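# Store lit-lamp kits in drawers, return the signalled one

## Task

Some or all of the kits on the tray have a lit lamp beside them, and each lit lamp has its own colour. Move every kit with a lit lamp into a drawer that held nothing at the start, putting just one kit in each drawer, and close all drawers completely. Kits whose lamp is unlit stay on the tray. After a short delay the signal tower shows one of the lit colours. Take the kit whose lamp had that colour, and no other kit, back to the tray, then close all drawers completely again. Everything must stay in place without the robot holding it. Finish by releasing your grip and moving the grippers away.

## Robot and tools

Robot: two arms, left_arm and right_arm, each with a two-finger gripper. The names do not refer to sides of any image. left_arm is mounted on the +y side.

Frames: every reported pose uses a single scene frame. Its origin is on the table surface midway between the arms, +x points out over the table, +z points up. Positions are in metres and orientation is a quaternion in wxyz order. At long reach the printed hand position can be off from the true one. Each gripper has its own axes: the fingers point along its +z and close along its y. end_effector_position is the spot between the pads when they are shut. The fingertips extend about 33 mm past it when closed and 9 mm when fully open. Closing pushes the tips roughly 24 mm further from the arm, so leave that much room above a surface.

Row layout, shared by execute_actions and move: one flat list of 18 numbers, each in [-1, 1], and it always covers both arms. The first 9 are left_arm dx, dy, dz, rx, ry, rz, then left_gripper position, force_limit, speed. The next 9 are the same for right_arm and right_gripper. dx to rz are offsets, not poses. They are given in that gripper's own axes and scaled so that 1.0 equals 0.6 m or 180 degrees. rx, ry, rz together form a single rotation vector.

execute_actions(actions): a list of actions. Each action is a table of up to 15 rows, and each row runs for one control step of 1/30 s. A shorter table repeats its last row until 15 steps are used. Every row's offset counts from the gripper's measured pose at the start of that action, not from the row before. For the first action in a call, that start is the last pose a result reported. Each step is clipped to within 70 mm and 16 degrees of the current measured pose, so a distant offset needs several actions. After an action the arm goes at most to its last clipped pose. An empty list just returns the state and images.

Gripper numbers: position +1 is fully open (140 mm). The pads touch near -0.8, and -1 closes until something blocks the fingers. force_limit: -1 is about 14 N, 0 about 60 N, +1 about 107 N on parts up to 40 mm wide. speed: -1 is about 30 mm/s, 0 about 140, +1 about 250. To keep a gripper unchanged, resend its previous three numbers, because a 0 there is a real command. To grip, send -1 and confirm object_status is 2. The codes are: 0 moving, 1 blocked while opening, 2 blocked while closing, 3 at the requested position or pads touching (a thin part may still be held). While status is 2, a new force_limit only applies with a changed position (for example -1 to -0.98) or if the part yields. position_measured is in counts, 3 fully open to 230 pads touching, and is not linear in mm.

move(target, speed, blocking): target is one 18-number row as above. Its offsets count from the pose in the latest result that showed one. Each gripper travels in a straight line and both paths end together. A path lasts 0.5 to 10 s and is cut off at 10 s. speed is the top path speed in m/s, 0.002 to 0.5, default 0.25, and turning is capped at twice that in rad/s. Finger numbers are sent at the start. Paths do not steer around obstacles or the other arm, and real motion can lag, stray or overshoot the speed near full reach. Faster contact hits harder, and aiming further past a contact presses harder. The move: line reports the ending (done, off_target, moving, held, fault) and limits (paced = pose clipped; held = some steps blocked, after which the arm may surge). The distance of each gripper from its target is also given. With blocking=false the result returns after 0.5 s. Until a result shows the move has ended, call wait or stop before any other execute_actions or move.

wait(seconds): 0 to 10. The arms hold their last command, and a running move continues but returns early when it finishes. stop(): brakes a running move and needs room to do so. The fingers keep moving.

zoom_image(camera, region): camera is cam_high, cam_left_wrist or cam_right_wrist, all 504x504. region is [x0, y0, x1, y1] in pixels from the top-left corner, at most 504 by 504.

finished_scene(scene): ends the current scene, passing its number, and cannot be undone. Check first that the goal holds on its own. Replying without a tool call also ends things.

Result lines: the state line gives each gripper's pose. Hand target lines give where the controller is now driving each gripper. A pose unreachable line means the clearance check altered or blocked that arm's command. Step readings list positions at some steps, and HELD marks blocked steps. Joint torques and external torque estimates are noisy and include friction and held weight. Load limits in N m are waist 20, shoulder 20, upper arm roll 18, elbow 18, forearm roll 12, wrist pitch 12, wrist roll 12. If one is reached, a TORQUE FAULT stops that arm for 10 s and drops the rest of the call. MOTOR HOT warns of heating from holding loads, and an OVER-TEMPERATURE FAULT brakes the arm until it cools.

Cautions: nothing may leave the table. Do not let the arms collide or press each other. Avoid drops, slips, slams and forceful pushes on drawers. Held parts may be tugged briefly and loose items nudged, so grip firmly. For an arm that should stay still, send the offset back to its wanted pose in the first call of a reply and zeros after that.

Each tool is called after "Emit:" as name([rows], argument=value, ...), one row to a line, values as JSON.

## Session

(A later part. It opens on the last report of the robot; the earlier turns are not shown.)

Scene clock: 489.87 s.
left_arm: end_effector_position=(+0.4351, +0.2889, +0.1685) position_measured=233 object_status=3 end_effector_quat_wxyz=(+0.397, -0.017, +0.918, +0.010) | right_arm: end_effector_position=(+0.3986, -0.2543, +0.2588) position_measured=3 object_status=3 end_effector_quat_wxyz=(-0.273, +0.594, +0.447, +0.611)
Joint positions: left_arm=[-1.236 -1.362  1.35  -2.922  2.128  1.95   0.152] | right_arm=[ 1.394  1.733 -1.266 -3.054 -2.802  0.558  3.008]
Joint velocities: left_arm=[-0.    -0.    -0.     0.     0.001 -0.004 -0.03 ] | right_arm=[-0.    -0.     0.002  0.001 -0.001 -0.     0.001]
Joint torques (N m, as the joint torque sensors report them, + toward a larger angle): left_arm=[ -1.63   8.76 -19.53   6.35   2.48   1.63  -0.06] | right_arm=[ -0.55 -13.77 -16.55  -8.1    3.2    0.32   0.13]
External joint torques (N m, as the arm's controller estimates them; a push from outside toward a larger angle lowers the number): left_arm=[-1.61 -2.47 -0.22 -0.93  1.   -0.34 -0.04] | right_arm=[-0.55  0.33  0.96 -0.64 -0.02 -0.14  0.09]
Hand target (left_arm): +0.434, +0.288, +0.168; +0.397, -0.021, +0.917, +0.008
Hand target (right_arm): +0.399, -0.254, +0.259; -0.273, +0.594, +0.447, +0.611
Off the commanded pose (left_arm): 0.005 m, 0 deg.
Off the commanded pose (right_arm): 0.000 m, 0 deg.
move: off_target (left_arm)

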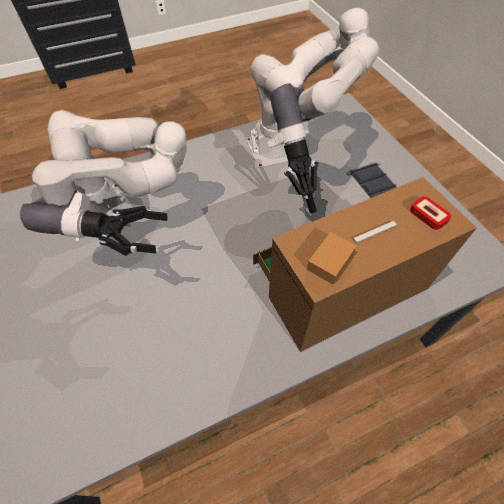

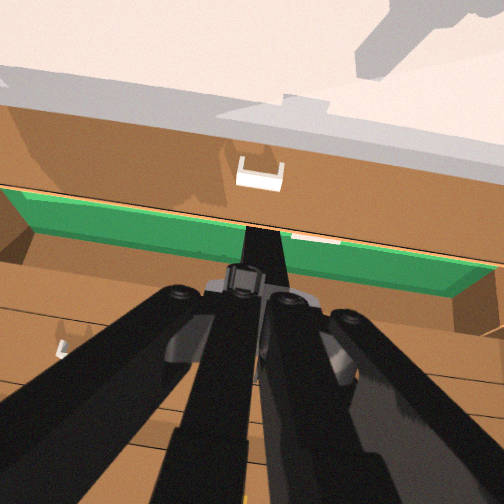

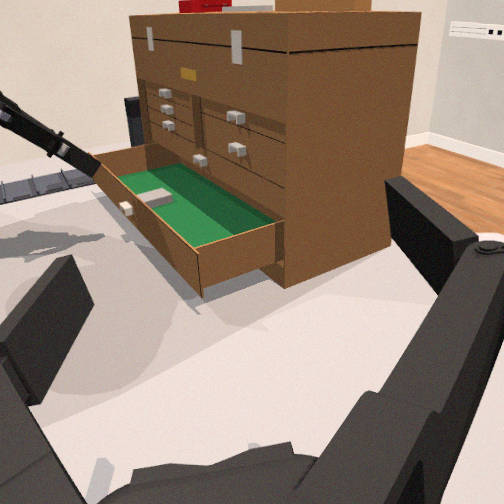

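Emit:
move(target=[0.087,-0.003,0.082,0,0,0,-1,0,0,0,0,0,0,0,0,1,0,0], speed=0.15)

Emit:
move(target=[-0.215,-0.006,0.2,0,0,0,-1,0,0,0,0,0,0,0,0,1,0,0], speed=0.06)

Emit:
move(target=[0.1,0,-0.11,0,0,0,-1,0,0,0,0,0,0,0,0,1,0,0], speed=0.12)

Emit:
zoom_image(camera="cam_right_wrist", region=[110,70,290,250])

Scene clock: 493.27 s.
left_arm: end_effector_position=(+0.4330, +0.2865, +0.0954) position_measured=233 object_status=3 end_effector_quat_wxyz=(+0.395, -0.011, +0.918, +0.011) | right_arm: end_effector_position=(+0.3986, -0.2543, +0.2588) position_measured=3 object_status=3 end_effector_quat_wxyz=(-0.273, +0.594, +0.447, +0.611)
Joint positions: left_arm=[-1.304 -1.335  1.621 -2.917  2.411  1.97   0.06 ] | right_arm=[ 1.394  1.733 -1.266 -3.054 -2.802  0.558  3.008]
Joint velocities: left_arm=[-0.    -0.008  0.005 -0.     0.017 -0.005 -0.023] | right_arm=[-0.    -0.002  0.001  0.001 -0.    -0.     0.001]
Joint torques (N m, as the joint torque sensors report them, + toward a larger angle): left_arm=[ -1.43   9.21 -20.04   2.99   2.4    1.45  -0.14] | right_arm=[ -0.42 -13.71 -16.42  -8.59   3.17   0.3    0.12]
External joint torques (N m, as the arm's controller estimates them; a push from outside toward a larger angle lowers the number): left_arm=[-1.41 -3.1  -0.39  1.14  0.98 -0.34 -0.12] | right_arm=[-0.41  0.39  1.12 -1.12 -0.07 -0.16  0.08]
Hand target (left_arm): +0.435, +0.287, +0.096; +0.397, -0.016, +0.917, +0.011
Hand target (right_arm): +0.399, -0.254, +0.259; -0.273, +0.594, +0.447, +0.611
Off the commanded pose (left_arm): 0.003 m, 1 deg.
Off the commanded pose (right_arm): 0.000 m, 0 deg.
move: done

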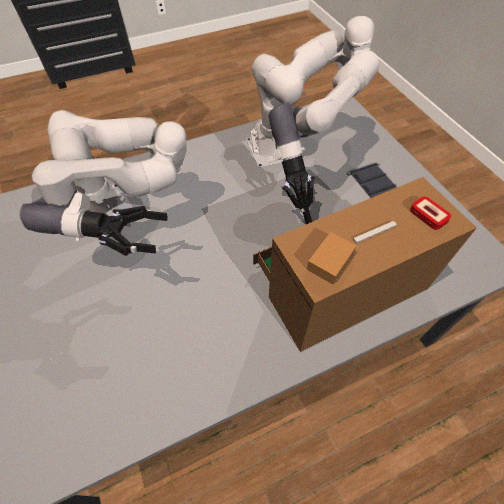

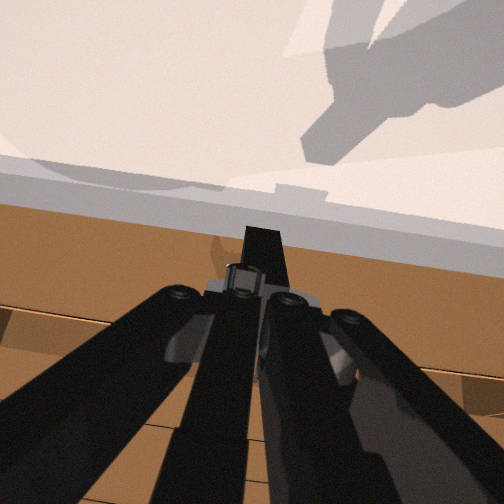

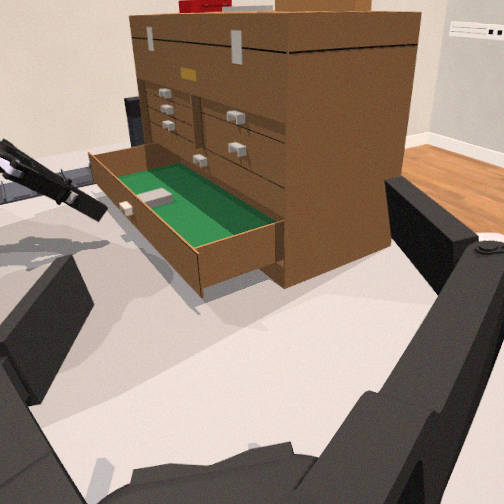

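Scene clock: 496.50 s.
left_arm: end_effector_position=(+0.6080, +0.2865, +0.1072) position_measured=233 object_status=3 end_effector_quat_wxyz=(+0.397, -0.017, +0.917, +0.012) | right_arm: end_effector_position=(+0.3986, -0.2543, +0.2588) position_measured=3 object_status=3 end_effector_quat_wxyz=(-0.273, +0.594, +0.447, +0.611)
Joint positions: left_arm=[-1.693 -1.373  1.665 -2.384  2.326  2.053  0.185] | right_arm=[ 1.394  1.733 -1.266 -3.054 -2.802  0.558  3.008]
Joint velocities: left_arm=[-0.     0.     0.     0.003 -0.005  0.004  0.021] | right_arm=[-0.     0.     0.     0.    -0.001  0.    -0.001]
Joint torques (N m, as the joint torque sensors report them, + toward a larger angle): left_arm=[ -2.    18.4  -28.21   5.02   0.51   2.96   0.37] | right_arm=[ -0.37 -13.85 -16.42  -8.25   3.19   0.33   0.19]
External joint torques (N m, as the arm's controller estimates them; a push from outside toward a larger angle lowers the number): left_arm=[-1.98 -3.32  0.72  1.91 -0.72  0.95  0.39] | right_arm=[-0.36  0.23  1.16 -0.73 -0.05 -0.14  0.15]
Hand target (left_arm): +0.609, +0.284, +0.106; +0.396, -0.012, +0.918, +0.010
Hand target (right_arm): +0.399, -0.254, +0.259; -0.273, +0.594, +0.447, +0.611
Off the commanded pose (left_arm): 0.002 m, 1 deg.
Off the commanded pose (right_arm): 0.000 m, 0 deg.
move: done

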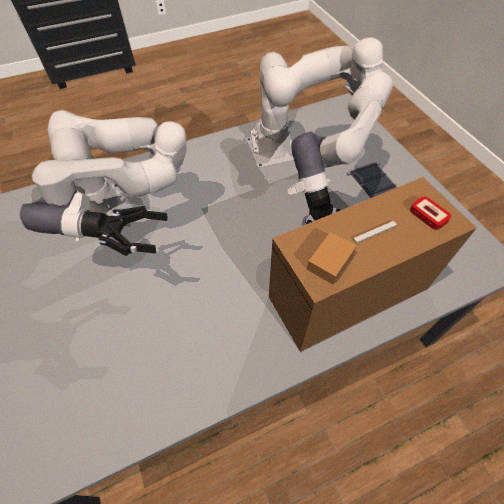

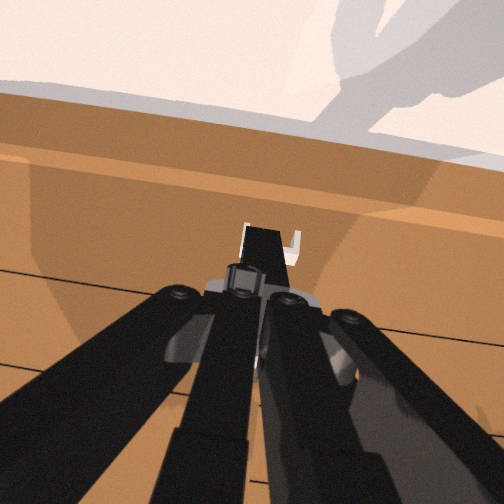

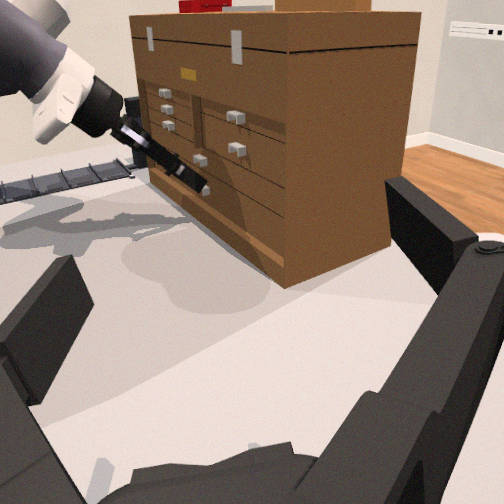

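Scene clock: 497.70 s.
left_arm: end_effector_position=(+0.5190, +0.2835, +0.1079) position_measured=233 object_status=3 end_effector_quat_wxyz=(+0.395, -0.012, +0.918, +0.012) | right_arm: end_effector_position=(+0.3986, -0.2543, +0.2588) position_measured=3 object_status=3 end_effector_quat_wxyz=(-0.273, +0.594, +0.447, +0.611)
Joint positions: left_arm=[-1.509 -1.344  1.618 -2.66   2.341  1.997  0.114] | right_arm=[ 1.394  1.733 -1.266 -3.054 -2.802  0.558  3.008]
Joint velocities: left_arm=[ 0.    -0.001 -0.001 -0.001  0.    -0.009 -0.021] | right_arm=[-0.001  0.    -0.001 -0.001 -0.002 -0.     0.002]
Joint torques (N m, as the joint torque sensors report them, + toward a larger angle): left_arm=[  2.02  13.78 -26.37   1.55   2.12   1.45  -0.07] | right_arm=[ -0.61 -13.9  -16.66  -8.08   3.18   0.32   0.13]
External joint torques (N m, as the arm's controller estimates them; a push from outside toward a larger angle lowers the number): left_arm=[ 2.01 -2.28 -1.63 -1.64  0.75 -0.43 -0.05] | right_arm=[-0.52  0.17  0.9  -0.55 -0.06 -0.15  0.09]
Hand target (left_arm): +0.519, +0.285, +0.109; +0.397, -0.017, +0.917, +0.012
Hand target (right_arm): +0.399, -0.254, +0.259; -0.273, +0.594, +0.447, +0.611
Off the commanded pose (left_arm): 0.001 m, 1 deg.
Off the commanded pose (right_arm): 0.000 m, 0 deg.
move: done

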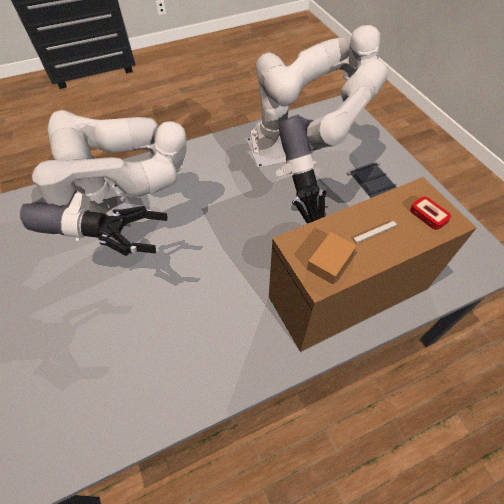

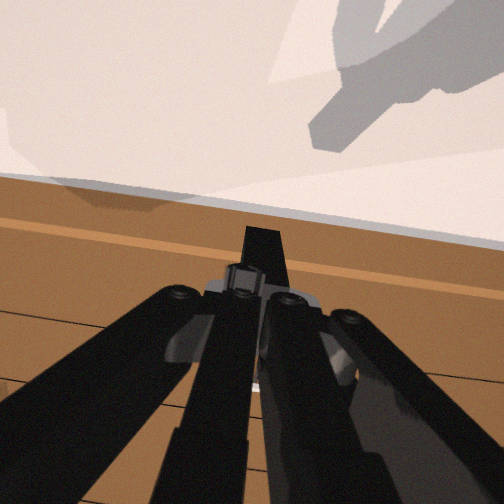

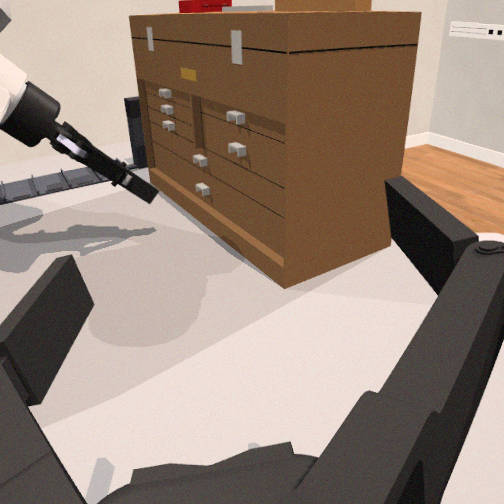

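Region (110, 70, 290, 250) of cam_right_wrist's 504x504 image, scaled by 2.800, with more detail than that image has.

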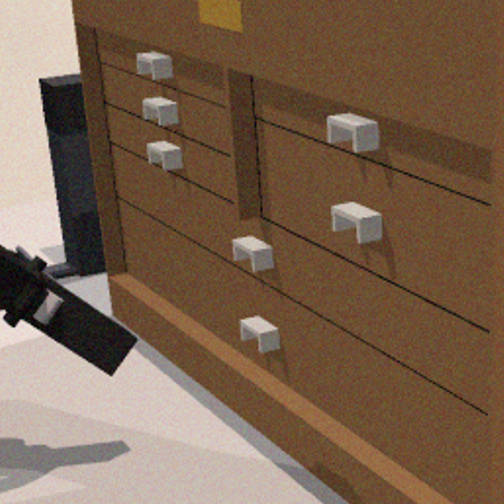

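Emit:
move(target=[-0.045,0.012,0.08,0,0,0,-1,0,0,0,0,0,0,0,0,1,0,0], speed=0.1)

Emit:
move(target=[-0.048,0,0.05,0,0,0,-1,0,0,0,0,0,0,0,0,1,0,0], speed=0.04)

Emit:
move(target=[0.04,0,-0.05,0,0,0,-1,0,0,0,0,0,0,0,0,1,0,0], speed=0.1)

Emit:
zoom_image(camera="cam_right_wrist", region=[110,70,290,250])

Scene clock: 501.30 s.
left_arm: end_effector_position=(+0.5707, +0.2925, +0.0937) position_measured=233 object_status=3 end_effector_quat_wxyz=(+0.394, -0.017, +0.919, +0.012) | right_arm: end_effector_position=(+0.3986, -0.2543, +0.2588) position_measured=3 object_status=3 end_effector_quat_wxyz=(-0.273, +0.594, +0.447, +0.611)
Joint positions: left_arm=[-1.61  -1.36   1.68  -2.495  2.358  2.05   0.146] | right_arm=[ 1.394  1.733 -1.266 -3.054 -2.802  0.558  3.008]
Joint velocities: left_arm=[-0.001  0.     0.     0.001 -0.     0.011  0.012] | right_arm=[ 0.002 -0.     0.001 -0.    -0.     0.001  0.001]
Joint torques (N m, as the joint torque sensors report them, + toward a larger angle): left_arm=[ -1.85  18.2  -27.02   3.65   2.11   2.43   0.22] | right_arm=[ -0.49 -13.73 -16.27  -8.21   3.22   0.28   0.14]
External joint torques (N m, as the arm's controller estimates them; a push from outside toward a larger angle lowers the number): left_arm=[-1.86 -1.27  0.24  1.02  0.88  0.48  0.24] | right_arm=[-0.52  0.34  1.27 -0.76 -0.01 -0.18  0.1 ]
Hand target (left_arm): +0.572, +0.291, +0.094; +0.395, -0.012, +0.918, +0.012
Hand target (right_arm): +0.399, -0.254, +0.259; -0.273, +0.594, +0.447, +0.611
Off the commanded pose (left_arm): 0.002 m, 1 deg.
Off the commanded pose (right_arm): 0.000 m, 0 deg.
move: done

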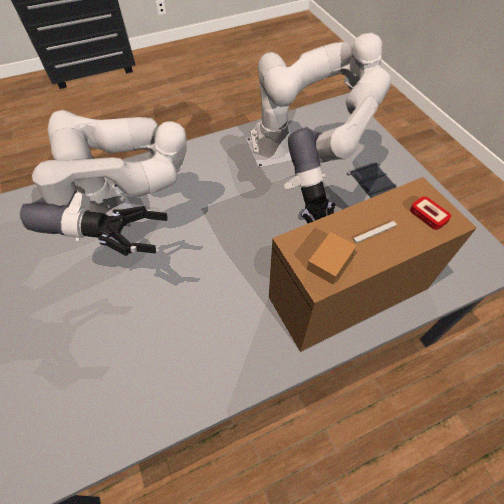

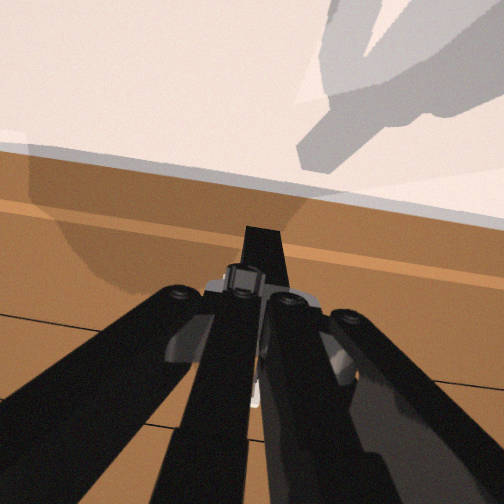

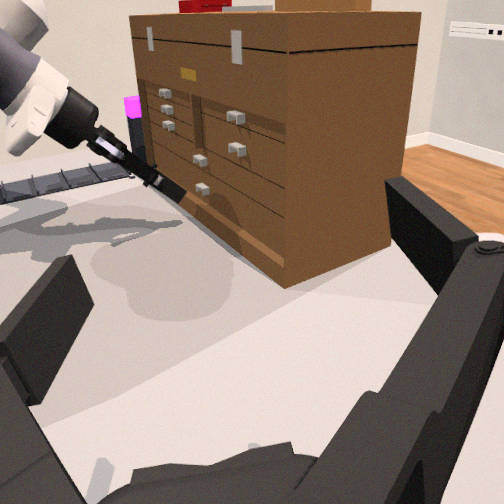

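Scene clock: 502.60 s.
left_arm: end_effector_position=(+0.6033, +0.2929, +0.0962) position_measured=233 object_status=3 end_effector_quat_wxyz=(+0.393, -0.020, +0.919, +0.013) | right_arm: end_effector_position=(+0.3986, -0.2543, +0.2588) position_measured=3 object_status=3 end_effector_quat_wxyz=(-0.273, +0.594, +0.447, +0.611)
Joint positions: left_arm=[-1.68  -1.37   1.685 -2.391  2.334  2.063  0.175] | right_arm=[ 1.394  1.733 -1.266 -3.054 -2.802  0.558  3.008]
Joint velocities: left_arm=[-0.    -0.002 -0.002  0.004 -0.007 -0.     0.014] | right_arm=[-0.    -0.    -0.001 -0.001  0.    -0.    -0.   ]
Joint torques (N m, as the joint torque sensors report them, + toward a larger angle): left_arm=[ -8.57  15.11 -23.51  16.56   3.01   4.07   0.47] | right_arm=[ -0.42 -13.67 -16.72  -8.14   3.18   0.31   0.14]
External joint torques (N m, as the arm's controller estimates them; a push from outside toward a larger angle lowers the number): left_arm=[-8.73 -6.56  5.2  13.53  1.8   2.08  0.49] | right_arm=[-0.39  0.42  0.86 -0.61 -0.06 -0.16  0.1 ]
Hand target (left_arm): +0.612, +0.293, +0.094; +0.394, -0.017, +0.919, +0.012
Hand target (right_arm): +0.399, -0.254, +0.259; -0.273, +0.594, +0.447, +0.611
Off the commanded pose (left_arm): 0.009 m, 0 deg.
Off the commanded pose (right_arm): 0.000 m, 0 deg.
move: off_target (left_arm)

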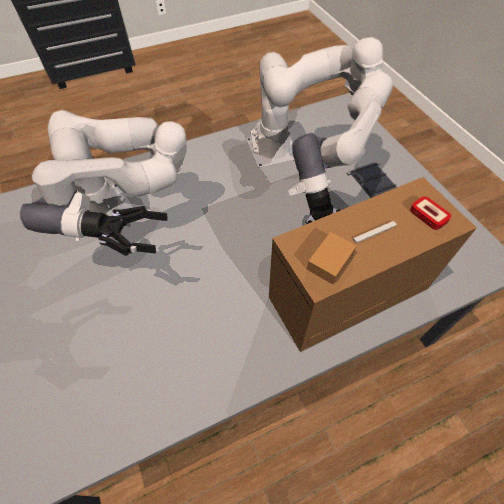

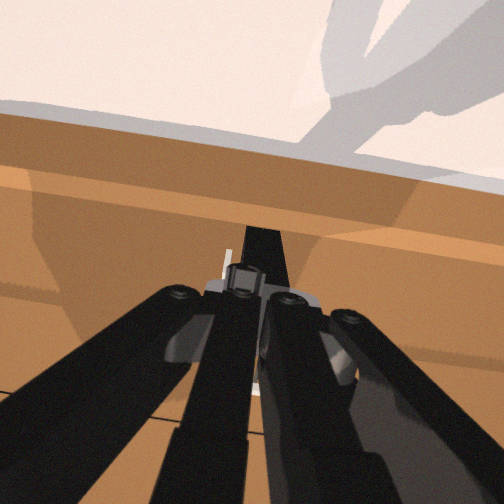

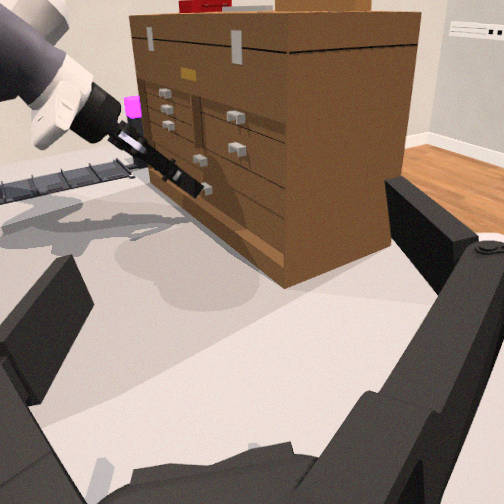

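Scene clock: 503.43 s.
left_arm: end_effector_position=(+0.5651, +0.2902, +0.0987) position_measured=233 object_status=3 end_effector_quat_wxyz=(+0.390, -0.017, +0.920, +0.012) | right_arm: end_effector_position=(+0.3986, -0.2543, +0.2588) position_measured=3 object_status=3 end_effector_quat_wxyz=(-0.273, +0.594, +0.447, +0.611)
Joint positions: left_arm=[-1.602 -1.355  1.662 -2.511  2.335  2.038  0.15 ] | right_arm=[ 1.394  1.733 -1.266 -3.054 -2.802  0.558  3.008]
Joint velocities: left_arm=[ 0.004  0.    -0.001 -0.002  0.001 -0.01  -0.015] | right_arm=[-0.    -0.001  0.001 -0.    -0.     0.     0.001]
Joint torques (N m, as the joint torque sensors report them, + toward a larger angle): left_arm=[  1.86  17.13 -29.24   2.07   2.1    1.55  -0.28] | right_arm=[ -0.51 -13.6  -16.59  -8.03   3.22   0.32   0.13]
External joint torques (N m, as the arm's controller estimates them; a push from outside toward a larger angle lowers the number): left_arm=[ 1.8  -1.93 -2.16 -0.92  0.84 -0.41 -0.26] | right_arm=[-0.5   0.53  0.97 -0.57 -0.01 -0.15  0.09]
Hand target (left_arm): +0.565, +0.292, +0.100; +0.393, -0.020, +0.919, +0.013
Hand target (right_arm): +0.399, -0.254, +0.259; -0.273, +0.594, +0.447, +0.611
Off the commanded pose (left_arm): 0.001 m, 1 deg.
Off the commanded pose (right_arm): 0.000 m, 0 deg.
move: done

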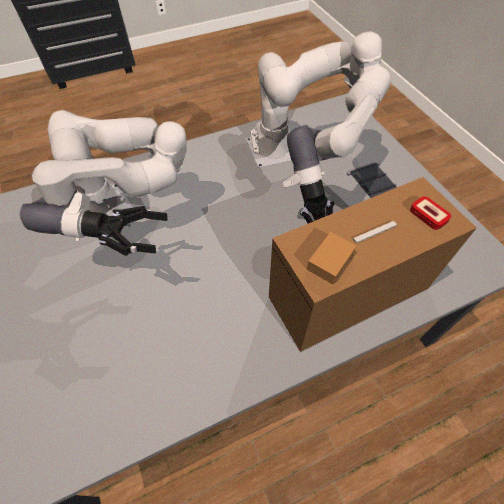

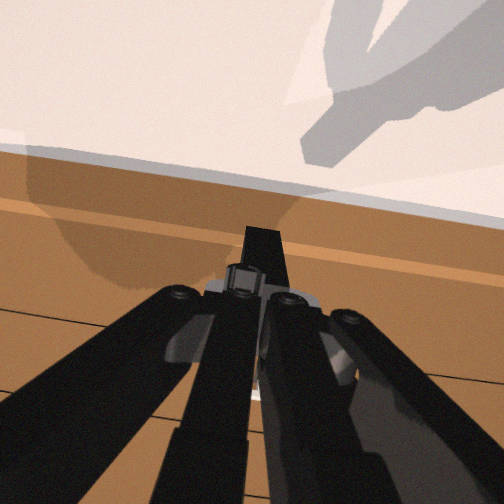

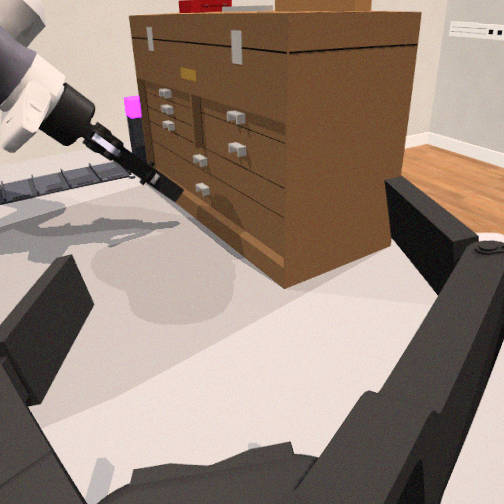

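Region (110, 70, 290, 250) of cam_right_wrist's 504x504 image, scaled by 2.800, with more detail than that image has.

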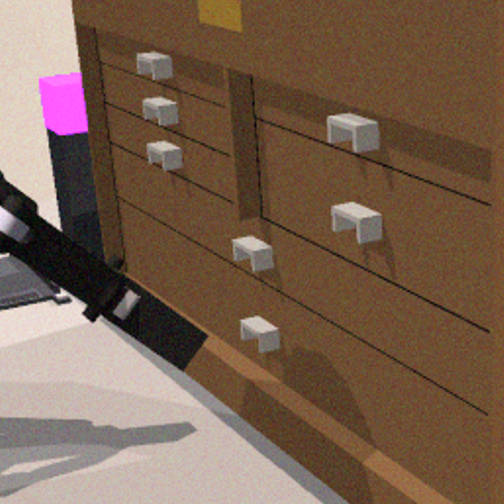

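Emit:
move(target=[-0.143,0.185,-0.14,0,0,0,-0.3,0,0,0,0,0,0,0,0,1,0,0], speed=0.15)

Emit:
zoom_image(camera="cam_right_wrist", region=[110,60,220,170])

Scene clock: 506.40 s.
left_arm: end_effector_position=(+0.5606, +0.4011, +0.2153) position_measured=167 object_status=3 end_effector_quat_wxyz=(+0.386, -0.020, +0.922, +0.013) | right_arm: end_effector_position=(+0.3986, -0.2543, +0.2588) position_measured=3 object_status=3 end_effector_quat_wxyz=(-0.273, +0.594, +0.447, +0.611)
Joint positions: left_arm=[-1.26  -1.301  1.396 -2.518  1.961  2.165  0.495] | right_arm=[ 1.394  1.733 -1.266 -3.054 -2.802  0.558  3.008]
Joint velocities: left_arm=[ 0.001 -0.001  0.     0.002 -0.002  0.001  0.033] | right_arm=[-0.    -0.    -0.    -0.001  0.001  0.     0.002]
Joint torques (N m, as the joint torque sensors report them, + toward a larger angle): left_arm=[  1.73  14.87 -28.54   8.86  -0.2    3.09   0.28] | right_arm=[ -0.57 -13.68 -16.7   -8.17   3.21   0.34   0.13]
External joint torques (N m, as the arm's controller estimates them; a push from outside toward a larger angle lowers the number): left_arm=[ 1.63 -1.69 -2.41  0.86 -1.18  0.56  0.3 ] | right_arm=[-0.58  0.38  0.85 -0.67 -0.03 -0.13  0.1 ]
Hand target (left_arm): +0.561, +0.402, +0.217; +0.386, -0.016, +0.922, +0.014
Hand target (right_arm): +0.399, -0.254, +0.259; -0.273, +0.594, +0.447, +0.611
Off the commanded pose (left_arm): 0.005 m, 1 deg.
Off the commanded pose (right_arm): 0.000 m, 0 deg.
move: off_target (left_arm)

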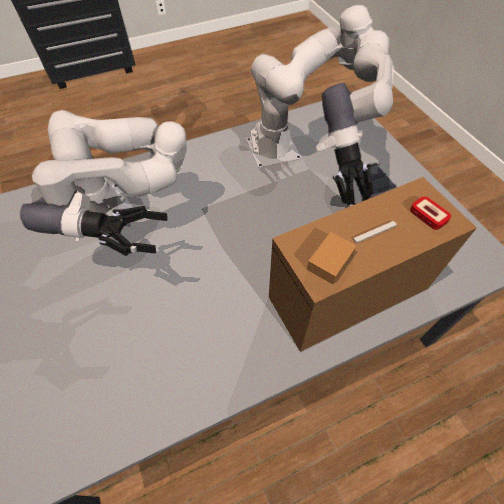

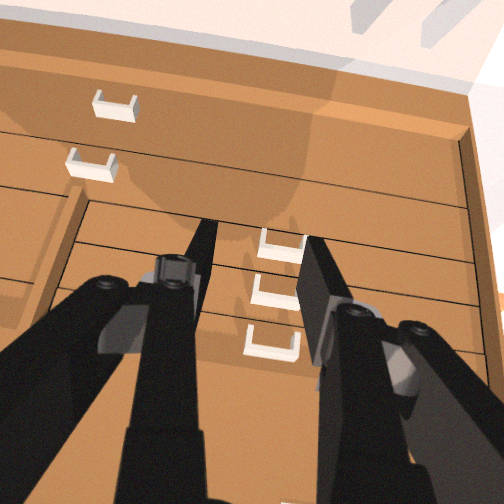

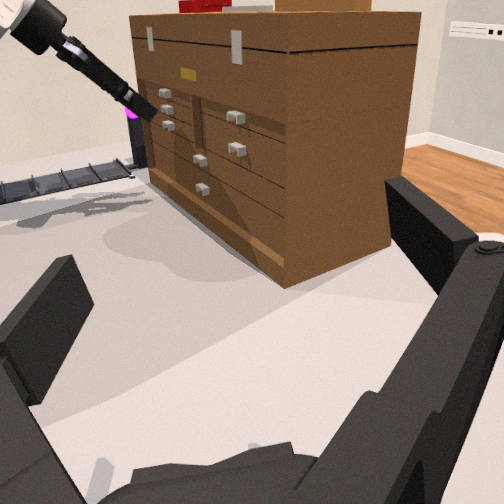

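Region (110, 60, 220, 170) of cam_right_wrist's 504x504 image, scaled by 4.582, with more detail than that image has.

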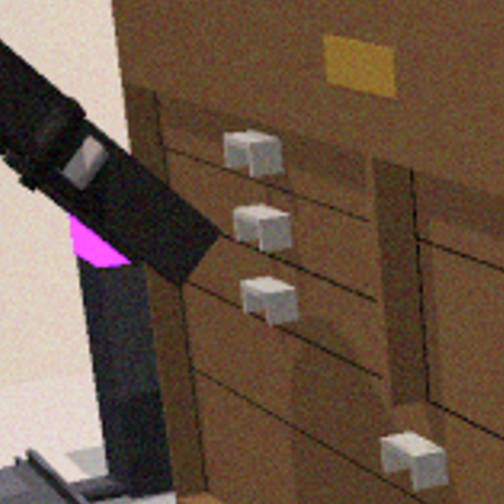

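Emit:
move(target=[-0.012,0.02,0.01,0,0,0,-0.25,0,0,0,0,0,0,0,0,1,0,0], speed=0.05)

Emit:
move(target=[-0.038,0,0.036,0,0,0,-0.25,0,0,0,0,0,0,0,0,1,0,0], speed=0.04)

Emit:
move(target=[0,0,0,0,0,0,-0.98,0.4,0,0,0,0,0,0,0,1,0,0])

Emit:
zoom_image(camera="cam_right_wrist", region=[110,60,220,170])

Scene clock: 509.23 s.
left_arm: end_effector_position=(+0.5690, +0.4152, +0.2163) position_measured=160 object_status=3 end_effector_quat_wxyz=(+0.387, -0.023, +0.922, +0.015) | right_arm: end_effector_position=(+0.3986, -0.2543, +0.2588) position_measured=3 object_status=3 end_effector_quat_wxyz=(-0.273, +0.594, +0.447, +0.611)
Joint positions: left_arm=[-1.26  -1.306  1.406 -2.49   1.96   2.173  0.52 ] | right_arm=[ 1.394  1.733 -1.266 -3.054 -2.802  0.558  3.008]
Joint velocities: left_arm=[-0.001 -0.001  0.    -0.     0.     0.004  0.016] | right_arm=[ 0.001  0.    -0.001  0.001  0.001  0.     0.001]
Joint torques (N m, as the joint torque sensors report them, + toward a larger angle): left_arm=[ -0.66  14.82 -27.03   8.68  -0.21   2.99   0.32] | right_arm=[ -0.43 -13.65 -16.47  -8.16   3.18   0.36   0.16]
External joint torques (N m, as the arm's controller estimates them; a push from outside toward a larger angle lowers the number): left_arm=[-0.64 -2.46 -0.35  0.98 -1.18  0.42  0.34] | right_arm=[-0.47  0.42  1.13 -0.67 -0.07 -0.1   0.12]
Hand target (left_arm): +0.569, +0.414, +0.216; +0.386, -0.020, +0.922, +0.013
Hand target (right_arm): +0.399, -0.254, +0.259; -0.273, +0.594, +0.447, +0.611
Off the commanded pose (left_arm): 0.002 m, 0 deg.
Off the commanded pose (right_arm): 0.000 m, 0 deg.
move: done

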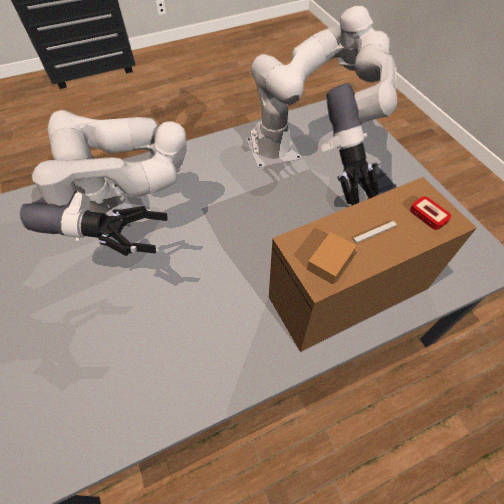

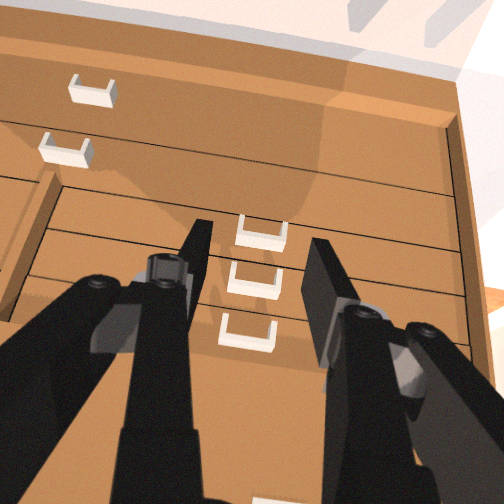

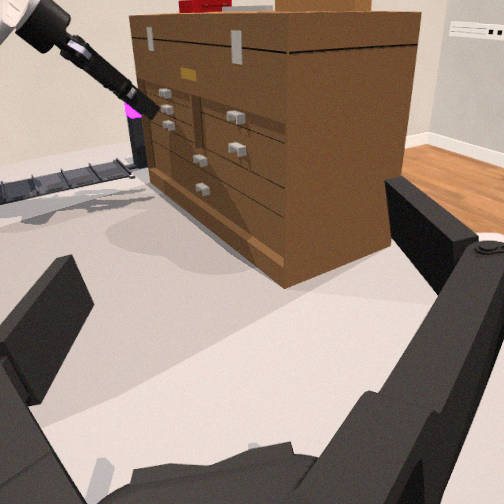

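Scene clock: 510.33 s.
left_arm: end_effector_position=(+0.5991, +0.4159, +0.2176) position_measured=160 object_status=3 end_effector_quat_wxyz=(+0.386, -0.027, +0.922, +0.013) | right_arm: end_effector_position=(+0.3986, -0.2543, +0.2588) position_measured=3 object_status=3 end_effector_quat_wxyz=(-0.273, +0.594, +0.447, +0.611)
Joint positions: left_arm=[-1.347 -1.305  1.435 -2.394  1.96   2.173  0.528] | right_arm=[ 1.394  1.733 -1.266 -3.054 -2.802  0.558  3.008]
Joint velocities: left_arm=[-0.003 -0.001  0.002  0.003  0.     0.001  0.007] | right_arm=[0.002 0.001 0.    0.001 0.    0.    0.   ]
Joint torques (N m, as the joint torque sensors report them, + toward a larger angle): left_arm=[ -1.44  18.62 -28.74   8.49   1.77   2.84   0.25] | right_arm=[ -0.52 -13.65 -16.48  -8.25   3.2    0.3    0.16]
External joint torques (N m, as the arm's controller estimates them; a push from outside toward a larger angle lowers the number): left_arm=[-1.39 -0.72 -0.65  1.15  0.8   0.23  0.27] | right_arm=[-0.63  0.42  1.1  -0.81 -0.05 -0.15  0.12]
Hand target (left_arm): +0.600, +0.416, +0.218; +0.387, -0.023, +0.922, +0.015
Hand target (right_arm): +0.399, -0.254, +0.259; -0.273, +0.594, +0.447, +0.611
Off the commanded pose (left_arm): 0.002 m, 1 deg.
Off the commanded pose (right_arm): 0.000 m, 0 deg.
move: done

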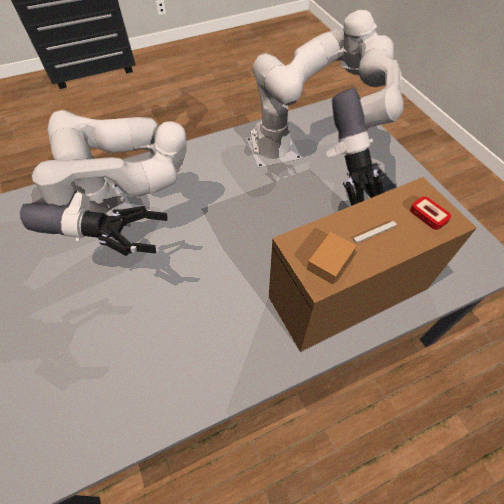

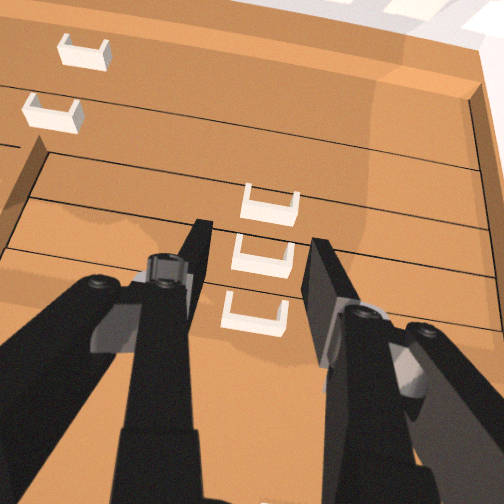

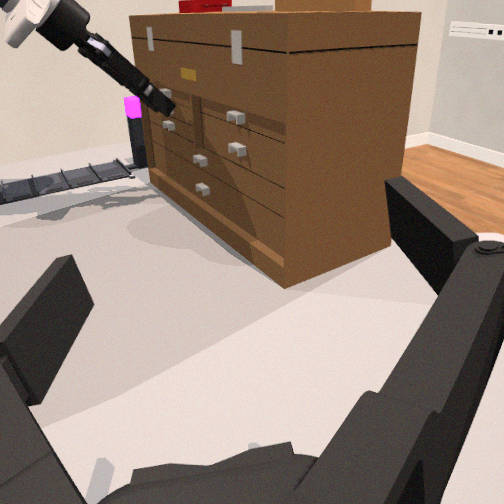

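Scene clock: 510.87 s.
left_arm: end_effector_position=(+0.5992, +0.4179, +0.2178) position_measured=196 object_status=2 end_effector_quat_wxyz=(+0.386, -0.028, +0.922, +0.014) | right_arm: end_effector_position=(+0.3986, -0.2543, +0.2588) position_measured=3 object_status=3 end_effector_quat_wxyz=(-0.273, +0.594, +0.447, +0.611)
Joint positions: left_arm=[-1.346 -1.305  1.434 -2.393  1.96   2.171  0.528] | right_arm=[ 1.394  1.733 -1.266 -3.054 -2.802  0.558  3.008]
Joint velocities: left_arm=[ 0.    -0.    -0.001 -0.     0.     0.     0.   ] | right_arm=[ 0.    -0.     0.    -0.001  0.    -0.    -0.001]
Joint torques (N m, as the joint torque sensors report them, + toward a larger angle): left_arm=[ -0.79  17.38 -29.32   6.41   0.87   2.94   0.13] | right_arm=[ -0.58 -13.85 -16.65  -8.1    3.22   0.31   0.11]
External joint torques (N m, as the arm's controller estimates them; a push from outside toward a larger angle lowers the number): left_arm=[-0.74 -2.02 -1.12 -1.03 -0.12  0.33  0.15] | right_arm=[-0.6   0.23  0.92 -0.6  -0.03 -0.15  0.07]
Hand target (left_arm): +0.599, +0.416, +0.218; +0.386, -0.027, +0.922, +0.013
Hand target (right_arm): +0.399, -0.254, +0.259; -0.273, +0.594, +0.447, +0.611
Off the commanded pose (left_arm): 0.002 m, 0 deg.
Off the commanded pose (right_arm): 0.000 m, 0 deg.
move: done

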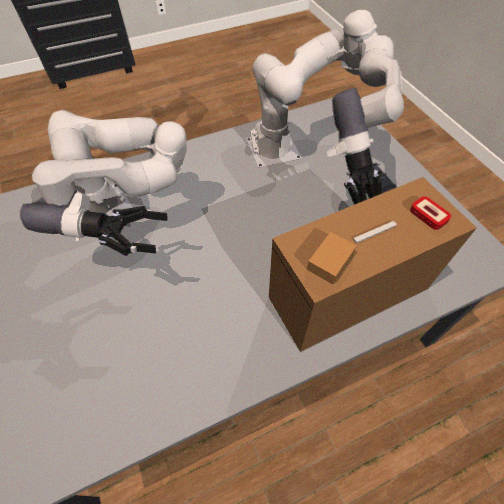

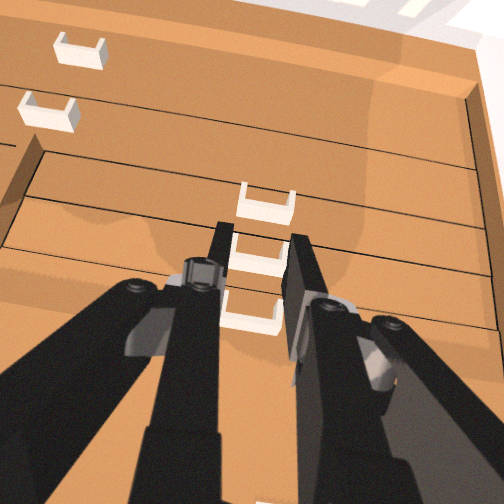

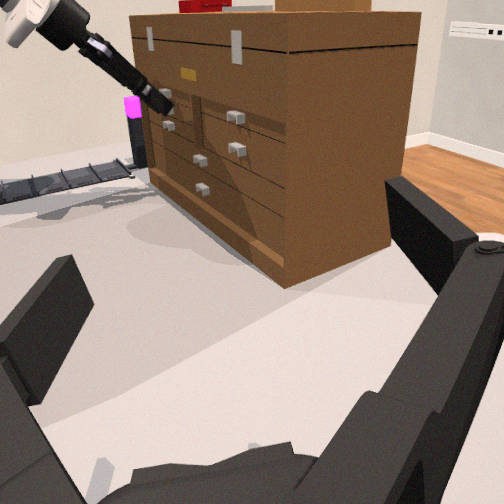

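Region (110, 60, 220, 170) of cam_right_wrist's 504x504 image, scaled by 4.582, with more detail than that image has.

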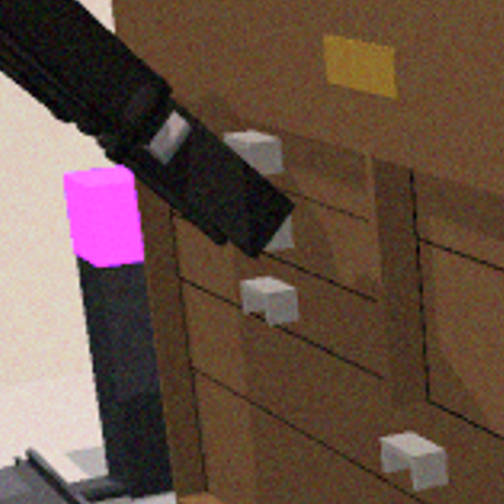

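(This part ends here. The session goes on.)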